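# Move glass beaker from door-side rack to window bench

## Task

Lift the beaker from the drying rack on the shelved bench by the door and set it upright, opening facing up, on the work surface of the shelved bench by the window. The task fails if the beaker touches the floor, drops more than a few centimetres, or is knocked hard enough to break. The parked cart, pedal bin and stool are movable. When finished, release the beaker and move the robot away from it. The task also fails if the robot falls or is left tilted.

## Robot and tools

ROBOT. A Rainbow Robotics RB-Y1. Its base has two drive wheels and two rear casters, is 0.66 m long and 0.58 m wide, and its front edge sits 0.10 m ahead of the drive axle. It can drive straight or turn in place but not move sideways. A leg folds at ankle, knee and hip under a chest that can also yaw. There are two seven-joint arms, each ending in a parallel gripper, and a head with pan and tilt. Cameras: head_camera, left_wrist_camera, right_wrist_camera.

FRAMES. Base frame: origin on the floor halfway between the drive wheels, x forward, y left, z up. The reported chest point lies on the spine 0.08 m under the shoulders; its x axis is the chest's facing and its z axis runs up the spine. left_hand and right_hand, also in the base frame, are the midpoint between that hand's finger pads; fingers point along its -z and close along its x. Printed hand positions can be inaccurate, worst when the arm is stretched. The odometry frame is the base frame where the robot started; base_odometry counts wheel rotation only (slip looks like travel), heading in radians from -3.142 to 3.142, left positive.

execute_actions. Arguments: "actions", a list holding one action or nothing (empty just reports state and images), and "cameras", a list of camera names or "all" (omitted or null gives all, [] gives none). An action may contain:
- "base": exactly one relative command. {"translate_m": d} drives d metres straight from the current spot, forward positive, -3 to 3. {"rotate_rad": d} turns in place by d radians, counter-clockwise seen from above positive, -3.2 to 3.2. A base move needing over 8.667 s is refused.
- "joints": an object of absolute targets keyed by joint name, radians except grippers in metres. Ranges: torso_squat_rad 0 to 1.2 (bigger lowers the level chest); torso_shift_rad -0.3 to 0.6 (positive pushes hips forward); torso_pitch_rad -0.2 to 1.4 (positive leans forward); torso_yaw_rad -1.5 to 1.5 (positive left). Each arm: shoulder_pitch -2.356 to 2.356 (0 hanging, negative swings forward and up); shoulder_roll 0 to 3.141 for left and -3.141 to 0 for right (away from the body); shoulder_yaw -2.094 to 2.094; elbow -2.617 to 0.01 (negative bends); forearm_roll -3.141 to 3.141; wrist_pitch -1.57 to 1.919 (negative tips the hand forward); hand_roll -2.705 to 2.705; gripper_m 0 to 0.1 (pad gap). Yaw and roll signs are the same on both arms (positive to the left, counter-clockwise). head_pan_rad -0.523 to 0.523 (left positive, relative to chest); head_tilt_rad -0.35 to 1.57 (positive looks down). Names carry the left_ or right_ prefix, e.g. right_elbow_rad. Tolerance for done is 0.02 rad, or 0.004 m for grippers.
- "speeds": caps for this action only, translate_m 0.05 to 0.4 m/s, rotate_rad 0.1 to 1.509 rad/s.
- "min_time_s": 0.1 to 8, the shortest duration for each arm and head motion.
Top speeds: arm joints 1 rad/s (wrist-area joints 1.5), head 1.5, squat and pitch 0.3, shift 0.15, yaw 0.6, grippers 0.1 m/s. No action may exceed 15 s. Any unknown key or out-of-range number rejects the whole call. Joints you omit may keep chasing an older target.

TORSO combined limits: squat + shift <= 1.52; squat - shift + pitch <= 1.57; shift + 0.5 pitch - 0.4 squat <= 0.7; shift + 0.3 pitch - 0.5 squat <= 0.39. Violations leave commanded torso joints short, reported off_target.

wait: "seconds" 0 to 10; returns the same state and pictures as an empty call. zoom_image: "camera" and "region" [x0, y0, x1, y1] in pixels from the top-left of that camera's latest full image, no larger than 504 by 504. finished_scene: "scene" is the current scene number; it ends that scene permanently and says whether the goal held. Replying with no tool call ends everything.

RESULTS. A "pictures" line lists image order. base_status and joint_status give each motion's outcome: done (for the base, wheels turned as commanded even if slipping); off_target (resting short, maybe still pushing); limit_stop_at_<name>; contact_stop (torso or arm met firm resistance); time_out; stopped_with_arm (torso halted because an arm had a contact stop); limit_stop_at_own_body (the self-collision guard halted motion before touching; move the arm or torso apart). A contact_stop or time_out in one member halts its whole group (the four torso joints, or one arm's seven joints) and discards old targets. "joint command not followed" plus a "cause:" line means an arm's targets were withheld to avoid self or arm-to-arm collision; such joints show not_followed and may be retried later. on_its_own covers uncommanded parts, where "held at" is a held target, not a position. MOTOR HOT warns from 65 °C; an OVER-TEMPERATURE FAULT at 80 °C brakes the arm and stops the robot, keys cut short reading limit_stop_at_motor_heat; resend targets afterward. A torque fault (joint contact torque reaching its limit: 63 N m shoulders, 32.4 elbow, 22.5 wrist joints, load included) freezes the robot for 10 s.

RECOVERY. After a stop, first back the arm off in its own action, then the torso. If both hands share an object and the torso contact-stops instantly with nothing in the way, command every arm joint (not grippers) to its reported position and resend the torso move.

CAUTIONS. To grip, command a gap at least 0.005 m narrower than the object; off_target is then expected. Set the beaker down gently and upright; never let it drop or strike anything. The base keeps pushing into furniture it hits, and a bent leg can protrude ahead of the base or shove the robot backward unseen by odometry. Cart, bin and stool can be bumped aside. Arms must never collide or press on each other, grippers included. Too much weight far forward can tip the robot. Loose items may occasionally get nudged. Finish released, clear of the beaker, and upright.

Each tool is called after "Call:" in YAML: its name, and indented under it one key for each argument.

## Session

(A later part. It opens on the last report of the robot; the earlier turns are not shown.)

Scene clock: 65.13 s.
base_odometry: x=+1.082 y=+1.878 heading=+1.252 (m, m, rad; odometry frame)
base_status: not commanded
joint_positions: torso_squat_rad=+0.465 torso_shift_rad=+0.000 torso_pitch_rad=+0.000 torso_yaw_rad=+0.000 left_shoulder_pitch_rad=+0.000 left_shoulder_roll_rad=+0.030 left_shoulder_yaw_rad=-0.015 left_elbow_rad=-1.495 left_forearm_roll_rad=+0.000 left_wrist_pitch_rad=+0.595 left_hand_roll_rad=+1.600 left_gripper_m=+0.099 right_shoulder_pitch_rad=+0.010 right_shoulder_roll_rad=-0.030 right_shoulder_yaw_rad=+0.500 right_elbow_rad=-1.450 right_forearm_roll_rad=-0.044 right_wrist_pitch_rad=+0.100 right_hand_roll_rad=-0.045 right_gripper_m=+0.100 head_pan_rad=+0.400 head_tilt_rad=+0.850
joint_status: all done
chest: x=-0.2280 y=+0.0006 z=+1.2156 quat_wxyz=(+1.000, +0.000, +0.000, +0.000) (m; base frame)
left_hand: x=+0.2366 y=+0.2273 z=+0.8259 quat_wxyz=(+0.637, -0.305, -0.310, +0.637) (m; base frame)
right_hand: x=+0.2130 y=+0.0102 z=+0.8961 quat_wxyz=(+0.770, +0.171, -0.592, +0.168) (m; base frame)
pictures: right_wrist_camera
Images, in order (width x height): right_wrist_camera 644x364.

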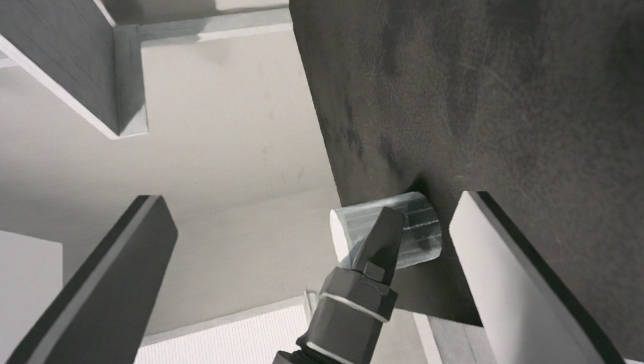

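Call:
execute_actions:
  actions:
    - {"base":{"translate_m":-0.03},"joints":{"left_elbow_rad":-0.72,"left_wrist_pitch_rad":-0.83},"min_time_s":2.0}

Scene clock: 68.80 s.
base_odometry: x=+1.073 y=+1.850 heading=+1.252 (m, m, rad; odometry frame)
base_status: done
joint_positions: torso_squat_rad=+0.465 torso_shift_rad=+0.000 torso_pitch_rad=+0.000 torso_yaw_rad=+0.000 left_shoulder_pitch_rad=+0.000 left_shoulder_roll_rad=+0.030 left_shoulder_yaw_rad=-0.015 left_elbow_rad=-0.720 left_forearm_roll_rad=+0.000 left_wrist_pitch_rad=-0.830 left_hand_roll_rad=+1.600 left_gripper_m=+0.099 right_shoulder_pitch_rad=+0.010 right_shoulder_roll_rad=-0.030 right_shoulder_yaw_rad=+0.500 right_elbow_rad=-1.450 right_forearm_roll_rad=-0.044 right_wrist_pitch_rad=+0.100 right_hand_roll_rad=-0.045 right_gripper_m=+0.100 head_pan_rad=+0.400 head_tilt_rad=+0.850
joint_status: all done
chest: x=-0.2280 y=+0.0006 z=+1.2156 quat_wxyz=(+1.000, +0.000, +0.000, +0.000) (m; base frame)
left_hand: x=+0.1791 y=+0.2288 z=+0.8019 quat_wxyz=(+0.509, -0.498, -0.491, +0.502) (m; base frame)
right_hand: x=+0.2130 y=+0.0102 z=+0.8961 quat_wxyz=(+0.770, +0.171, -0.592, +0.168) (m; base frame)
pictures: head_camera, left_wrist_camera, right_wrist_camera
Images, in order (width x height): head_camera 896x504, left_wrist_camera 644x364, right_wrist_camera 644x364.

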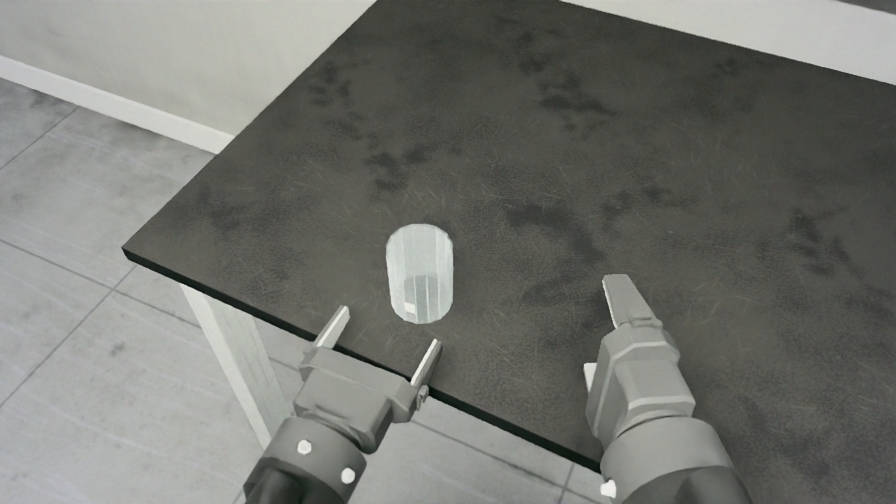

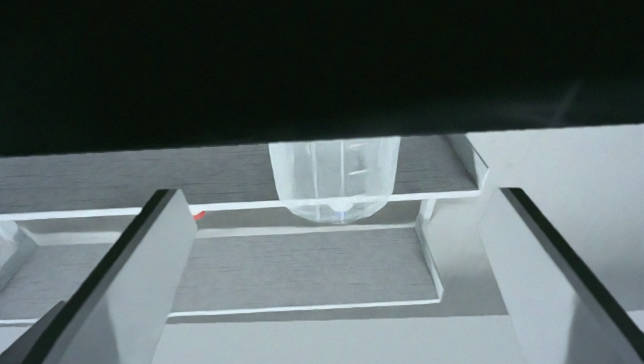

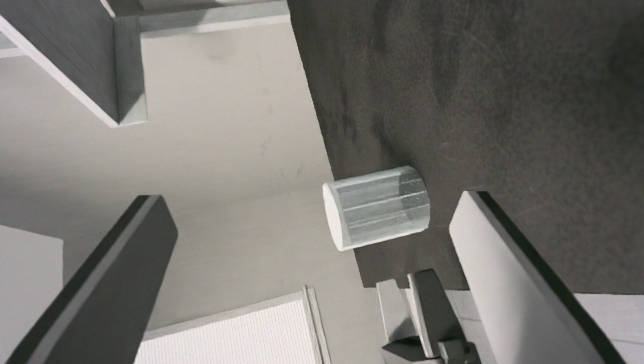

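Call:
execute_actions:
  actions:
    - {"base":{"translate_m":0.09},"speeds":{"translate_m":0.06},"joints":{"torso_squat_rad":0.41,"left_hand_roll_rad":1.64,"right_wrist_pitch_rad":0.25,"right_shoulder_yaw_rad":0.6}}

Scene clock: 71.67 s.
base_odometry: x=+1.101 y=+1.935 heading=+1.253 (m, m, rad; odometry frame)
base_status: done
joint_positions: torso_squat_rad=+0.410 torso_shift_rad=+0.000 torso_pitch_rad=+0.000 torso_yaw_rad=+0.000 left_shoulder_pitch_rad=+0.000 left_shoulder_roll_rad=+0.030 left_shoulder_yaw_rad=-0.015 left_elbow_rad=-0.720 left_forearm_roll_rad=+0.000 left_wrist_pitch_rad=-0.830 left_hand_roll_rad=+1.640 left_gripper_m=+0.099 right_shoulder_pitch_rad=+0.010 right_shoulder_roll_rad=-0.030 right_shoulder_yaw_rad=+0.600 right_elbow_rad=-1.450 right_forearm_roll_rad=-0.044 right_wrist_pitch_rad=+0.250 right_hand_roll_rad=-0.045 right_gripper_m=+0.100 head_pan_rad=+0.400 head_tilt_rad=+0.850
joint_status: all done
chest: x=-0.2280 y=+0.0006 z=+1.2319 quat_wxyz=(+1.000, +0.000, +0.000, +0.000) (m; base frame)
left_hand: x=+0.1792 y=+0.2288 z=+0.8182 quat_wxyz=(+0.499, -0.508, -0.481, +0.512) (m; base frame)
right_hand: x=+0.1772 y=+0.0481 z=+0.8786 quat_wxyz=(+0.803, +0.182, -0.523, +0.218) (m; base frame)
pictures: head_camera, left_wrist_camera, right_wrist_camera
Images, in order (width x height): head_camera 896x504, left_wrist_camera 644x364, right_wrist_camera 644x364.

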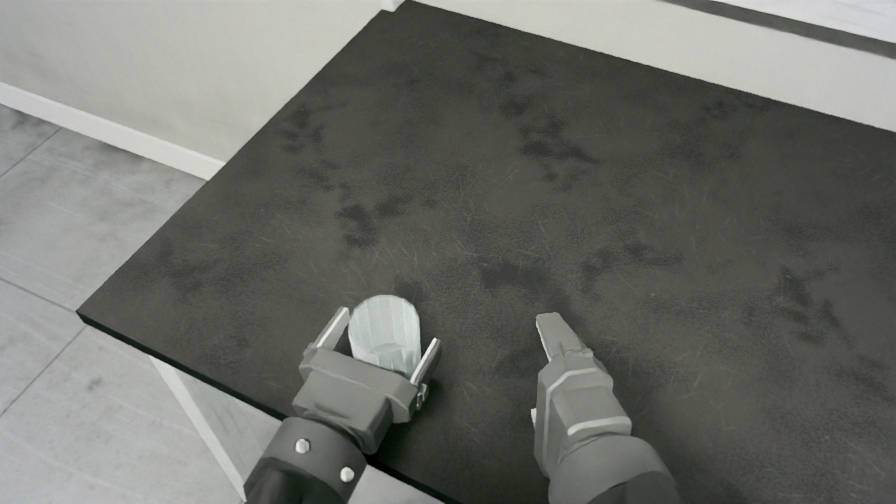

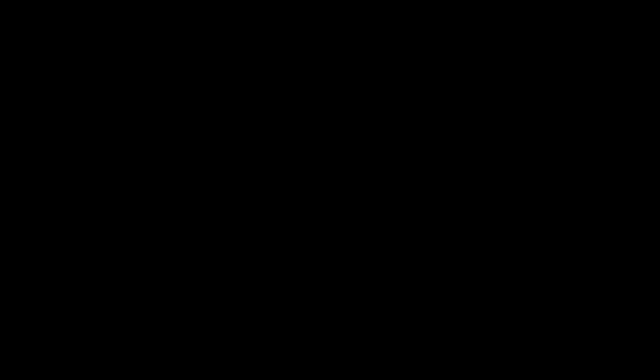

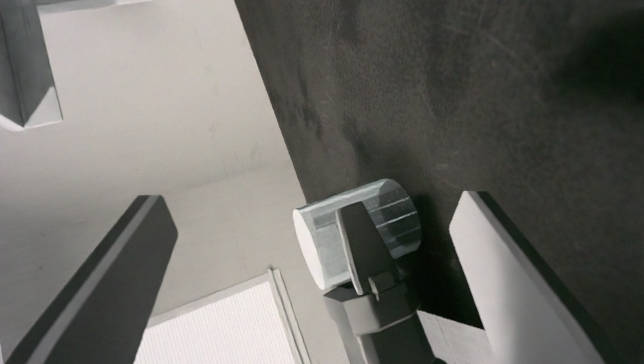

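Call:
execute_actions:
  actions:
    - {"joints":{"torso_squat_rad":0.445}}
  cameras: ["right_wrist_camera"]

Scene clock: 74.20 s.
base_odometry: x=+1.101 y=+1.935 heading=+1.253 (m, m, rad; odometry frame)
base_status: not commanded
joint_positions: torso_squat_rad=+0.445 torso_shift_rad=+0.000 torso_pitch_rad=+0.000 torso_yaw_rad=+0.000 left_shoulder_pitch_rad=+0.000 left_shoulder_roll_rad=+0.030 left_shoulder_yaw_rad=-0.015 left_elbow_rad=-0.720 left_forearm_roll_rad=+0.000 left_wrist_pitch_rad=-0.830 left_hand_roll_rad=+1.640 left_gripper_m=+0.099 right_shoulder_pitch_rad=+0.010 right_shoulder_roll_rad=-0.030 right_shoulder_yaw_rad=+0.600 right_elbow_rad=-1.450 right_forearm_roll_rad=-0.044 right_wrist_pitch_rad=+0.250 right_hand_roll_rad=-0.045 right_gripper_m=+0.100 head_pan_rad=+0.400 head_tilt_rad=+0.850
joint_status: all done
chest: x=-0.2281 y=+0.0006 z=+1.2218 quat_wxyz=(+1.000, +0.000, +0.000, +0.000) (m; base frame)
left_hand: x=+0.1791 y=+0.2288 z=+0.8081 quat_wxyz=(+0.499, -0.508, -0.481, +0.512) (m; base frame)
right_hand: x=+0.1771 y=+0.0481 z=+0.8685 quat_wxyz=(+0.803, +0.182, -0.523, +0.218) (m; base frame)
pictures: right_wrist_camera
Images, in order (width x height): right_wrist_camera 644x364.

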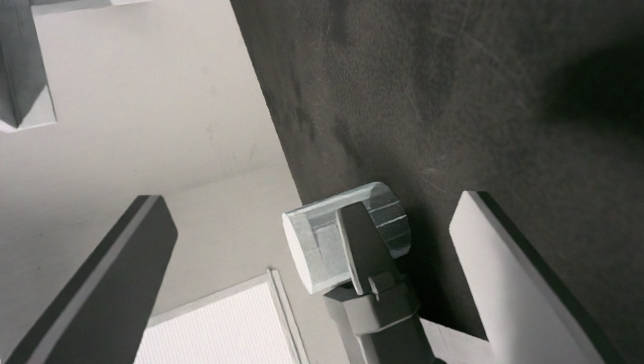

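Call:
execute_actions:
  actions:
    - {"joints":{"torso_squat_rad":0.465}}
  cameras: []

Call:
execute_actions:
  actions:
    - {"joints":{"left_gripper_m":0.055}}
  cameras: ["right_wrist_camera"]

Call:
execute_actions:
  actions:
    - {"joints":{"torso_squat_rad":0.2}}
  cameras: []

Call:
execute_actions:
  actions:
    - {"joints":{"left_hand_roll_rad":-1.5}}
  cameras: []

Call:
execute_actions:
  actions:
    - {"joints":{"torso_squat_rad":0.39}}

Scene clock: 76.47 s.
base_odometry: x=+1.101 y=+1.935 heading=+1.253 (m, m, rad; odometry frame)
base_status: not commanded
joint_positions: torso_squat_rad=+0.465 torso_shift_rad=+0.000 torso_pitch_rad=+0.000 torso_yaw_rad=+0.000 left_shoulder_pitch_rad=+0.000 left_shoulder_roll_rad=+0.030 left_shoulder_yaw_rad=-0.015 left_elbow_rad=-0.720 left_forearm_roll_rad=+0.000 left_wrist_pitch_rad=-0.830 left_hand_roll_rad=+1.640 left_gripper_m=+0.099 right_shoulder_pitch_rad=+0.010 right_shoulder_roll_rad=-0.030 right_shoulder_yaw_rad=+0.600 right_elbow_rad=-1.450 right_forearm_roll_rad=-0.044 right_wrist_pitch_rad=+0.250 right_hand_roll_rad=-0.045 right_gripper_m=+0.100 head_pan_rad=+0.400 head_tilt_rad=+0.850
joint_status: all done
chest: x=-0.2281 y=+0.0006 z=+1.2156 quat_wxyz=(+1.000, +0.000, +0.000, +0.000) (m; base frame)
left_hand: x=+0.1791 y=+0.2288 z=+0.8019 quat_wxyz=(+0.499, -0.508, -0.481, +0.512) (m; base frame)
right_hand: x=+0.1771 y=+0.0481 z=+0.8623 quat_wxyz=(+0.803, +0.182, -0.523, +0.218) (m; base frame)
pictures: none
No camera images: the call's "cameras" was empty. Leave "cameras" out to get every camera's image.

Scene clock: 77.40 s.
base_odometry: x=+1.101 y=+1.935 heading=+1.253 (m, m, rad; odometry frame)
base_status: not commanded
joint_positions: torso_squat_rad=+0.465 torso_shift_rad=+0.000 torso_pitch_rad=+0.000 torso_yaw_rad=+0.000 left_shoulder_pitch_rad=+0.000 left_shoulder_roll_rad=+0.030 left_shoulder_yaw_rad=-0.015 left_elbow_rad=-0.720 left_forearm_roll_rad=+0.000 left_wrist_pitch_rad=-0.830 left_hand_roll_rad=+1.640 left_gripper_m=+0.070 right_shoulder_pitch_rad=+0.010 right_shoulder_roll_rad=-0.030 right_shoulder_yaw_rad=+0.600 right_elbow_rad=-1.450 right_forearm_roll_rad=-0.044 right_wrist_pitch_rad=+0.250 right_hand_roll_rad=-0.045 right_gripper_m=+0.100 head_pan_rad=+0.400 head_tilt_rad=+0.850
joint_status: left_gripper_m off_target (ended at +0.070, target +0.055)
chest: x=-0.2281 y=+0.0006 z=+1.2156 quat_wxyz=(+1.000, +0.000, +0.000, +0.000) (m; base frame)
left_hand: x=+0.1791 y=+0.2288 z=+0.8019 quat_wxyz=(+0.499, -0.508, -0.481, +0.512) (m; base frame)
right_hand: x=+0.1771 y=+0.0481 z=+0.8623 quat_wxyz=(+0.803, +0.182, -0.523, +0.218) (m; base frame)
pictures: right_wrist_camera
Images, in order (width x height): right_wrist_camera 644x364.

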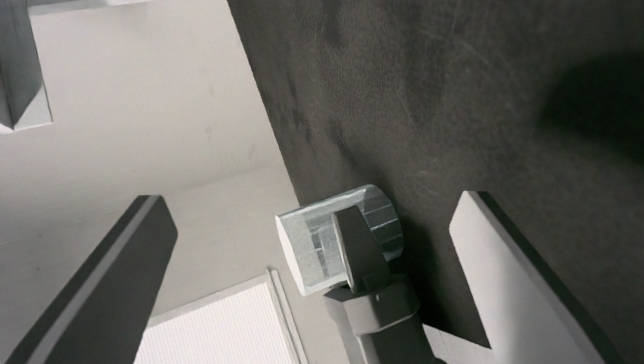

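Scene clock: 79.07 s.
base_odometry: x=+1.101 y=+1.935 heading=+1.253 (m, m, rad; odometry frame)
base_status: not commanded
joint_positions: torso_squat_rad=+0.200 torso_shift_rad=+0.000 torso_pitch_rad=+0.000 torso_yaw_rad=+0.000 left_shoulder_pitch_rad=+0.000 left_shoulder_roll_rad=+0.030 left_shoulder_yaw_rad=-0.015 left_elbow_rad=-0.720 left_forearm_roll_rad=+0.000 left_wrist_pitch_rad=-0.830 left_hand_roll_rad=+1.640 left_gripper_m=+0.070 right_shoulder_pitch_rad=+0.010 right_shoulder_roll_rad=-0.030 right_shoulder_yaw_rad=+0.600 right_elbow_rad=-1.450 right_forearm_roll_rad=-0.044 right_wrist_pitch_rad=+0.250 right_hand_roll_rad=-0.045 right_gripper_m=+0.100 head_pan_rad=+0.400 head_tilt_rad=+0.850
joint_status: all done
chest: x=-0.2279 y=+0.0006 z=+1.2760 quat_wxyz=(+1.000, +0.000, +0.000, +0.000) (m; base frame)
left_hand: x=+0.1792 y=+0.2288 z=+0.8622 quat_wxyz=(+0.499, -0.508, -0.481, +0.512) (m; base frame)
right_hand: x=+0.1772 y=+0.0481 z=+0.9226 quat_wxyz=(+0.804, +0.182, -0.523, +0.218) (m; base frame)
pictures: none
No camera images: the call's "cameras" was empty. Leave "cameras" out to get every camera's image.

Scene clock: 81.73 s.
base_odometry: x=+1.101 y=+1.935 heading=+1.253 (m, m, rad; odometry frame)
base_status: not commanded
joint_positions: torso_squat_rad=+0.200 torso_shift_rad=+0.000 torso_pitch_rad=+0.000 torso_yaw_rad=+0.000 left_shoulder_pitch_rad=+0.000 left_shoulder_roll_rad=+0.030 left_shoulder_yaw_rad=-0.015 left_elbow_rad=-0.720 left_forearm_roll_rad=+0.000 left_wrist_pitch_rad=-0.830 left_hand_roll_rad=-1.500 left_gripper_m=+0.070 right_shoulder_pitch_rad=+0.010 right_shoulder_roll_rad=-0.030 right_shoulder_yaw_rad=+0.600 right_elbow_rad=-1.450 right_forearm_roll_rad=-0.044 right_wrist_pitch_rad=+0.250 right_hand_roll_rad=-0.045 right_gripper_m=+0.100 head_pan_rad=+0.400 head_tilt_rad=+0.850
joint_status: all done
chest: x=-0.2279 y=+0.0006 z=+1.2760 quat_wxyz=(+1.000, +0.000, +0.000, +0.000) (m; base frame)
left_hand: x=+0.1792 y=+0.2288 z=+0.8622 quat_wxyz=(+0.512, +0.481, -0.508, -0.498) (m; base frame)
right_hand: x=+0.1772 y=+0.0481 z=+0.9226 quat_wxyz=(+0.804, +0.182, -0.523, +0.218) (m; base frame)
pictures: none
No camera images: the call's "cameras" was empty. Leave "cameras" out to get every camera's image.

Scene clock: 83.17 s.
base_odometry: x=+1.101 y=+1.935 heading=+1.253 (m, m, rad; odometry frame)
base_status: not commanded
joint_positions: torso_squat_rad=+0.390 torso_shift_rad=+0.000 torso_pitch_rad=+0.000 torso_yaw_rad=+0.000 left_shoulder_pitch_rad=+0.000 left_shoulder_roll_rad=+0.030 left_shoulder_yaw_rad=-0.015 left_elbow_rad=-0.720 left_forearm_roll_rad=+0.000 left_wrist_pitch_rad=-0.830 left_hand_roll_rad=-1.500 left_gripper_m=+0.070 right_shoulder_pitch_rad=+0.010 right_shoulder_roll_rad=-0.030 right_shoulder_yaw_rad=+0.600 right_elbow_rad=-1.450 right_forearm_roll_rad=-0.044 right_wrist_pitch_rad=+0.250 right_hand_roll_rad=-0.045 right_gripper_m=+0.100 head_pan_rad=+0.400 head_tilt_rad=+0.850
joint_status: all done
chest: x=-0.2280 y=+0.0006 z=+1.2374 quat_wxyz=(+1.000, +0.000, +0.000, +0.000) (m; base frame)
left_hand: x=+0.1791 y=+0.2288 z=+0.8236 quat_wxyz=(+0.512, +0.481, -0.508, -0.498) (m; base frame)
right_hand: x=+0.1771 y=+0.0481 z=+0.8841 quat_wxyz=(+0.803, +0.182, -0.523, +0.218) (m; base frame)
pictures: head_camera, left_wrist_camera, right_wrist_camera
Images, in order (width x height): head_camera 896x504, left_wrist_camera 644x364, right_wrist_camera 644x364.

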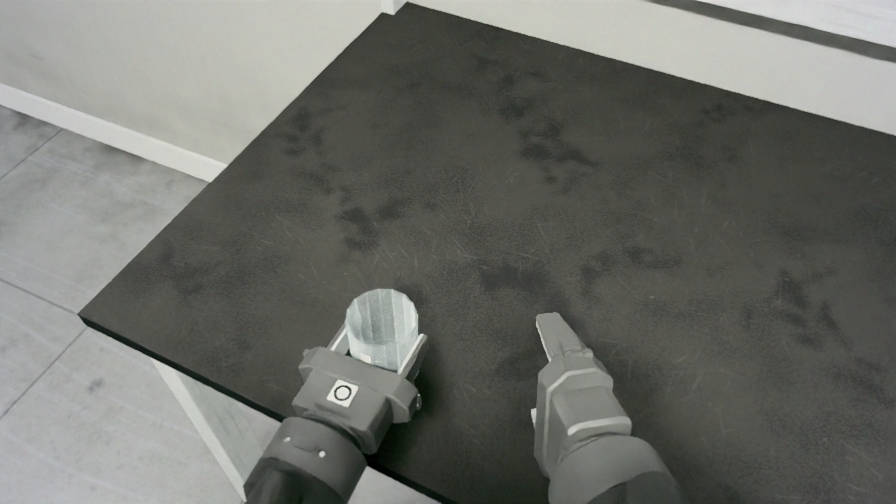

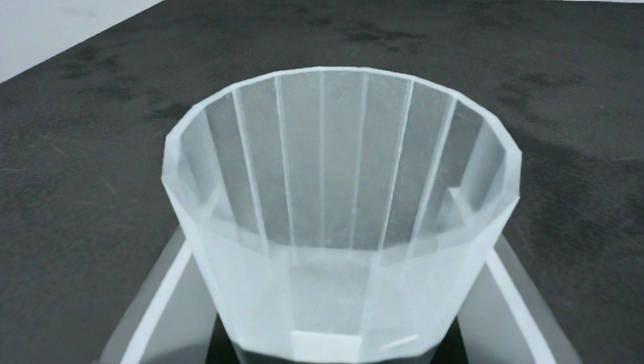

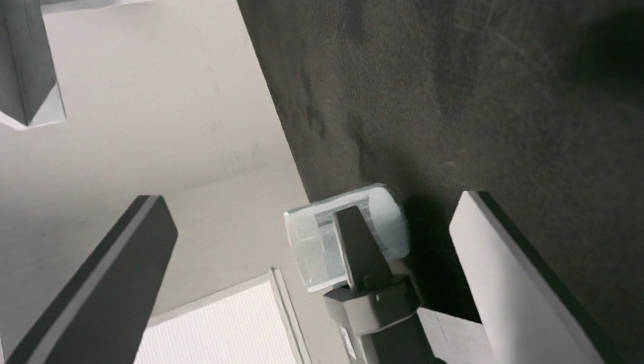

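Matches the squat‑0.445 view; lower to 0.435 and release.

Call:
execute_actions:
  actions:
    - {"joints":{"torso_squat_rad":0.435}}
  cameras: []

Call:
execute_actions:
  actions:
    - {"joints":{"left_gripper_m":0.1}}
  cameras: []

Call:
execute_actions:
  actions:
    - {"base":{"translate_m":-0.5},"joints":{"head_tilt_rad":0.6}}
  cameras: ["head_camera"]

Scene clock: 84.87 s.
base_odometry: x=+1.101 y=+1.935 heading=+1.253 (m, m, rad; odometry frame)
base_status: not commanded
joint_positions: torso_squat_rad=+0.435 torso_shift_rad=+0.000 torso_pitch_rad=+0.000 torso_yaw_rad=+0.000 left_shoulder_pitch_rad=+0.000 left_shoulder_roll_rad=+0.030 left_shoulder_yaw_rad=-0.015 left_elbow_rad=-0.720 left_forearm_roll_rad=+0.000 left_wrist_pitch_rad=-0.830 left_hand_roll_rad=-1.500 left_gripper_m=+0.070 right_shoulder_pitch_rad=+0.010 right_shoulder_roll_rad=-0.030 right_shoulder_yaw_rad=+0.600 right_elbow_rad=-1.450 right_forearm_roll_rad=-0.044 right_wrist_pitch_rad=+0.250 right_hand_roll_rad=-0.045 right_gripper_m=+0.100 head_pan_rad=+0.400 head_tilt_rad=+0.850
joint_status: all done
chest: x=-0.2280 y=+0.0006 z=+1.2247 quat_wxyz=(+1.000, +0.000, +0.000, +0.000) (m; base frame)
left_hand: x=+0.1791 y=+0.2288 z=+0.8110 quat_wxyz=(+0.512, +0.481, -0.508, -0.498) (m; base frame)
right_hand: x=+0.1771 y=+0.0481 z=+0.8715 quat_wxyz=(+0.803, +0.182, -0.523, +0.218) (m; base frame)
pictures: none
No camera images: the call's "cameras" was empty. Leave "cameras" out to get every camera's image.

Scene clock: 85.80 s.
base_odometry: x=+1.101 y=+1.935 heading=+1.253 (m, m, rad; odometry frame)
base_status: not commanded
joint_positions: torso_squat_rad=+0.435 torso_shift_rad=+0.000 torso_pitch_rad=+0.000 torso_yaw_rad=+0.000 left_shoulder_pitch_rad=+0.000 left_shoulder_roll_rad=+0.030 left_shoulder_yaw_rad=-0.015 left_elbow_rad=-0.720 left_forearm_roll_rad=+0.000 left_wrist_pitch_rad=-0.830 left_hand_roll_rad=-1.500 left_gripper_m=+0.099 right_shoulder_pitch_rad=+0.010 right_shoulder_roll_rad=-0.030 right_shoulder_yaw_rad=+0.600 right_elbow_rad=-1.450 right_forearm_roll_rad=-0.044 right_wrist_pitch_rad=+0.250 right_hand_roll_rad=-0.045 right_gripper_m=+0.100 head_pan_rad=+0.400 head_tilt_rad=+0.850
joint_status: all done
chest: x=-0.2280 y=+0.0006 z=+1.2247 quat_wxyz=(+1.000, +0.000, +0.000, +0.000) (m; base frame)
left_hand: x=+0.1791 y=+0.2288 z=+0.8110 quat_wxyz=(+0.512, +0.481, -0.508, -0.498) (m; base frame)
right_hand: x=+0.1771 y=+0.0481 z=+0.8715 quat_wxyz=(+0.803, +0.182, -0.523, +0.218) (m; base frame)
pictures: none
No camera images: the call's "cameras" was empty. Leave "cameras" out to get every camera's image.

Scene clock: 88.60 s.
base_odometry: x=+0.945 y=+1.460 heading=+1.254 (m, m, rad; odometry frame)
base_status: done
joint_positions: torso_squat_rad=+0.435 torso_shift_rad=+0.000 torso_pitch_rad=+0.000 torso_yaw_rad=+0.000 left_shoulder_pitch_rad=+0.000 left_shoulder_roll_rad=+0.030 left_shoulder_yaw_rad=-0.015 left_elbow_rad=-0.720 left_forearm_roll_rad=+0.000 left_wrist_pitch_rad=-0.830 left_hand_roll_rad=-1.500 left_gripper_m=+0.099 right_shoulder_pitch_rad=+0.010 right_shoulder_roll_rad=-0.030 right_shoulder_yaw_rad=+0.600 right_elbow_rad=-1.450 right_forearm_roll_rad=-0.044 right_wrist_pitch_rad=+0.250 right_hand_roll_rad=-0.045 right_gripper_m=+0.100 head_pan_rad=+0.400 head_tilt_rad=+0.600
joint_status: all done
chest: x=-0.2280 y=+0.0006 z=+1.2247 quat_wxyz=(+1.000, +0.000, +0.000, +0.000) (m; base frame)
left_hand: x=+0.1791 y=+0.2288 z=+0.8110 quat_wxyz=(+0.512, +0.481, -0.508, -0.498) (m; base frame)
right_hand: x=+0.1771 y=+0.0481 z=+0.8714 quat_wxyz=(+0.803, +0.182, -0.523, +0.218) (m; base frame)
pictures: head_camera
Images, in order (width x height): head_camera 896x504.

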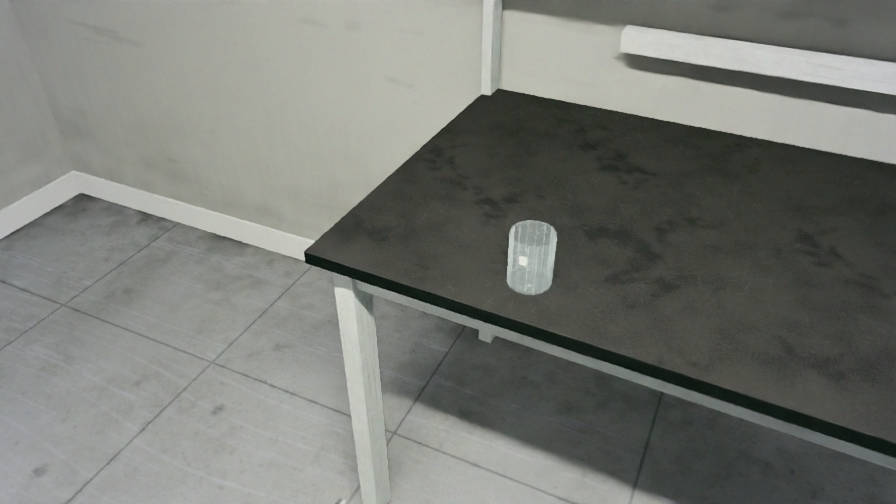

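Call:
finished_scene:
  scene: 2

The scene is finished: the task was done.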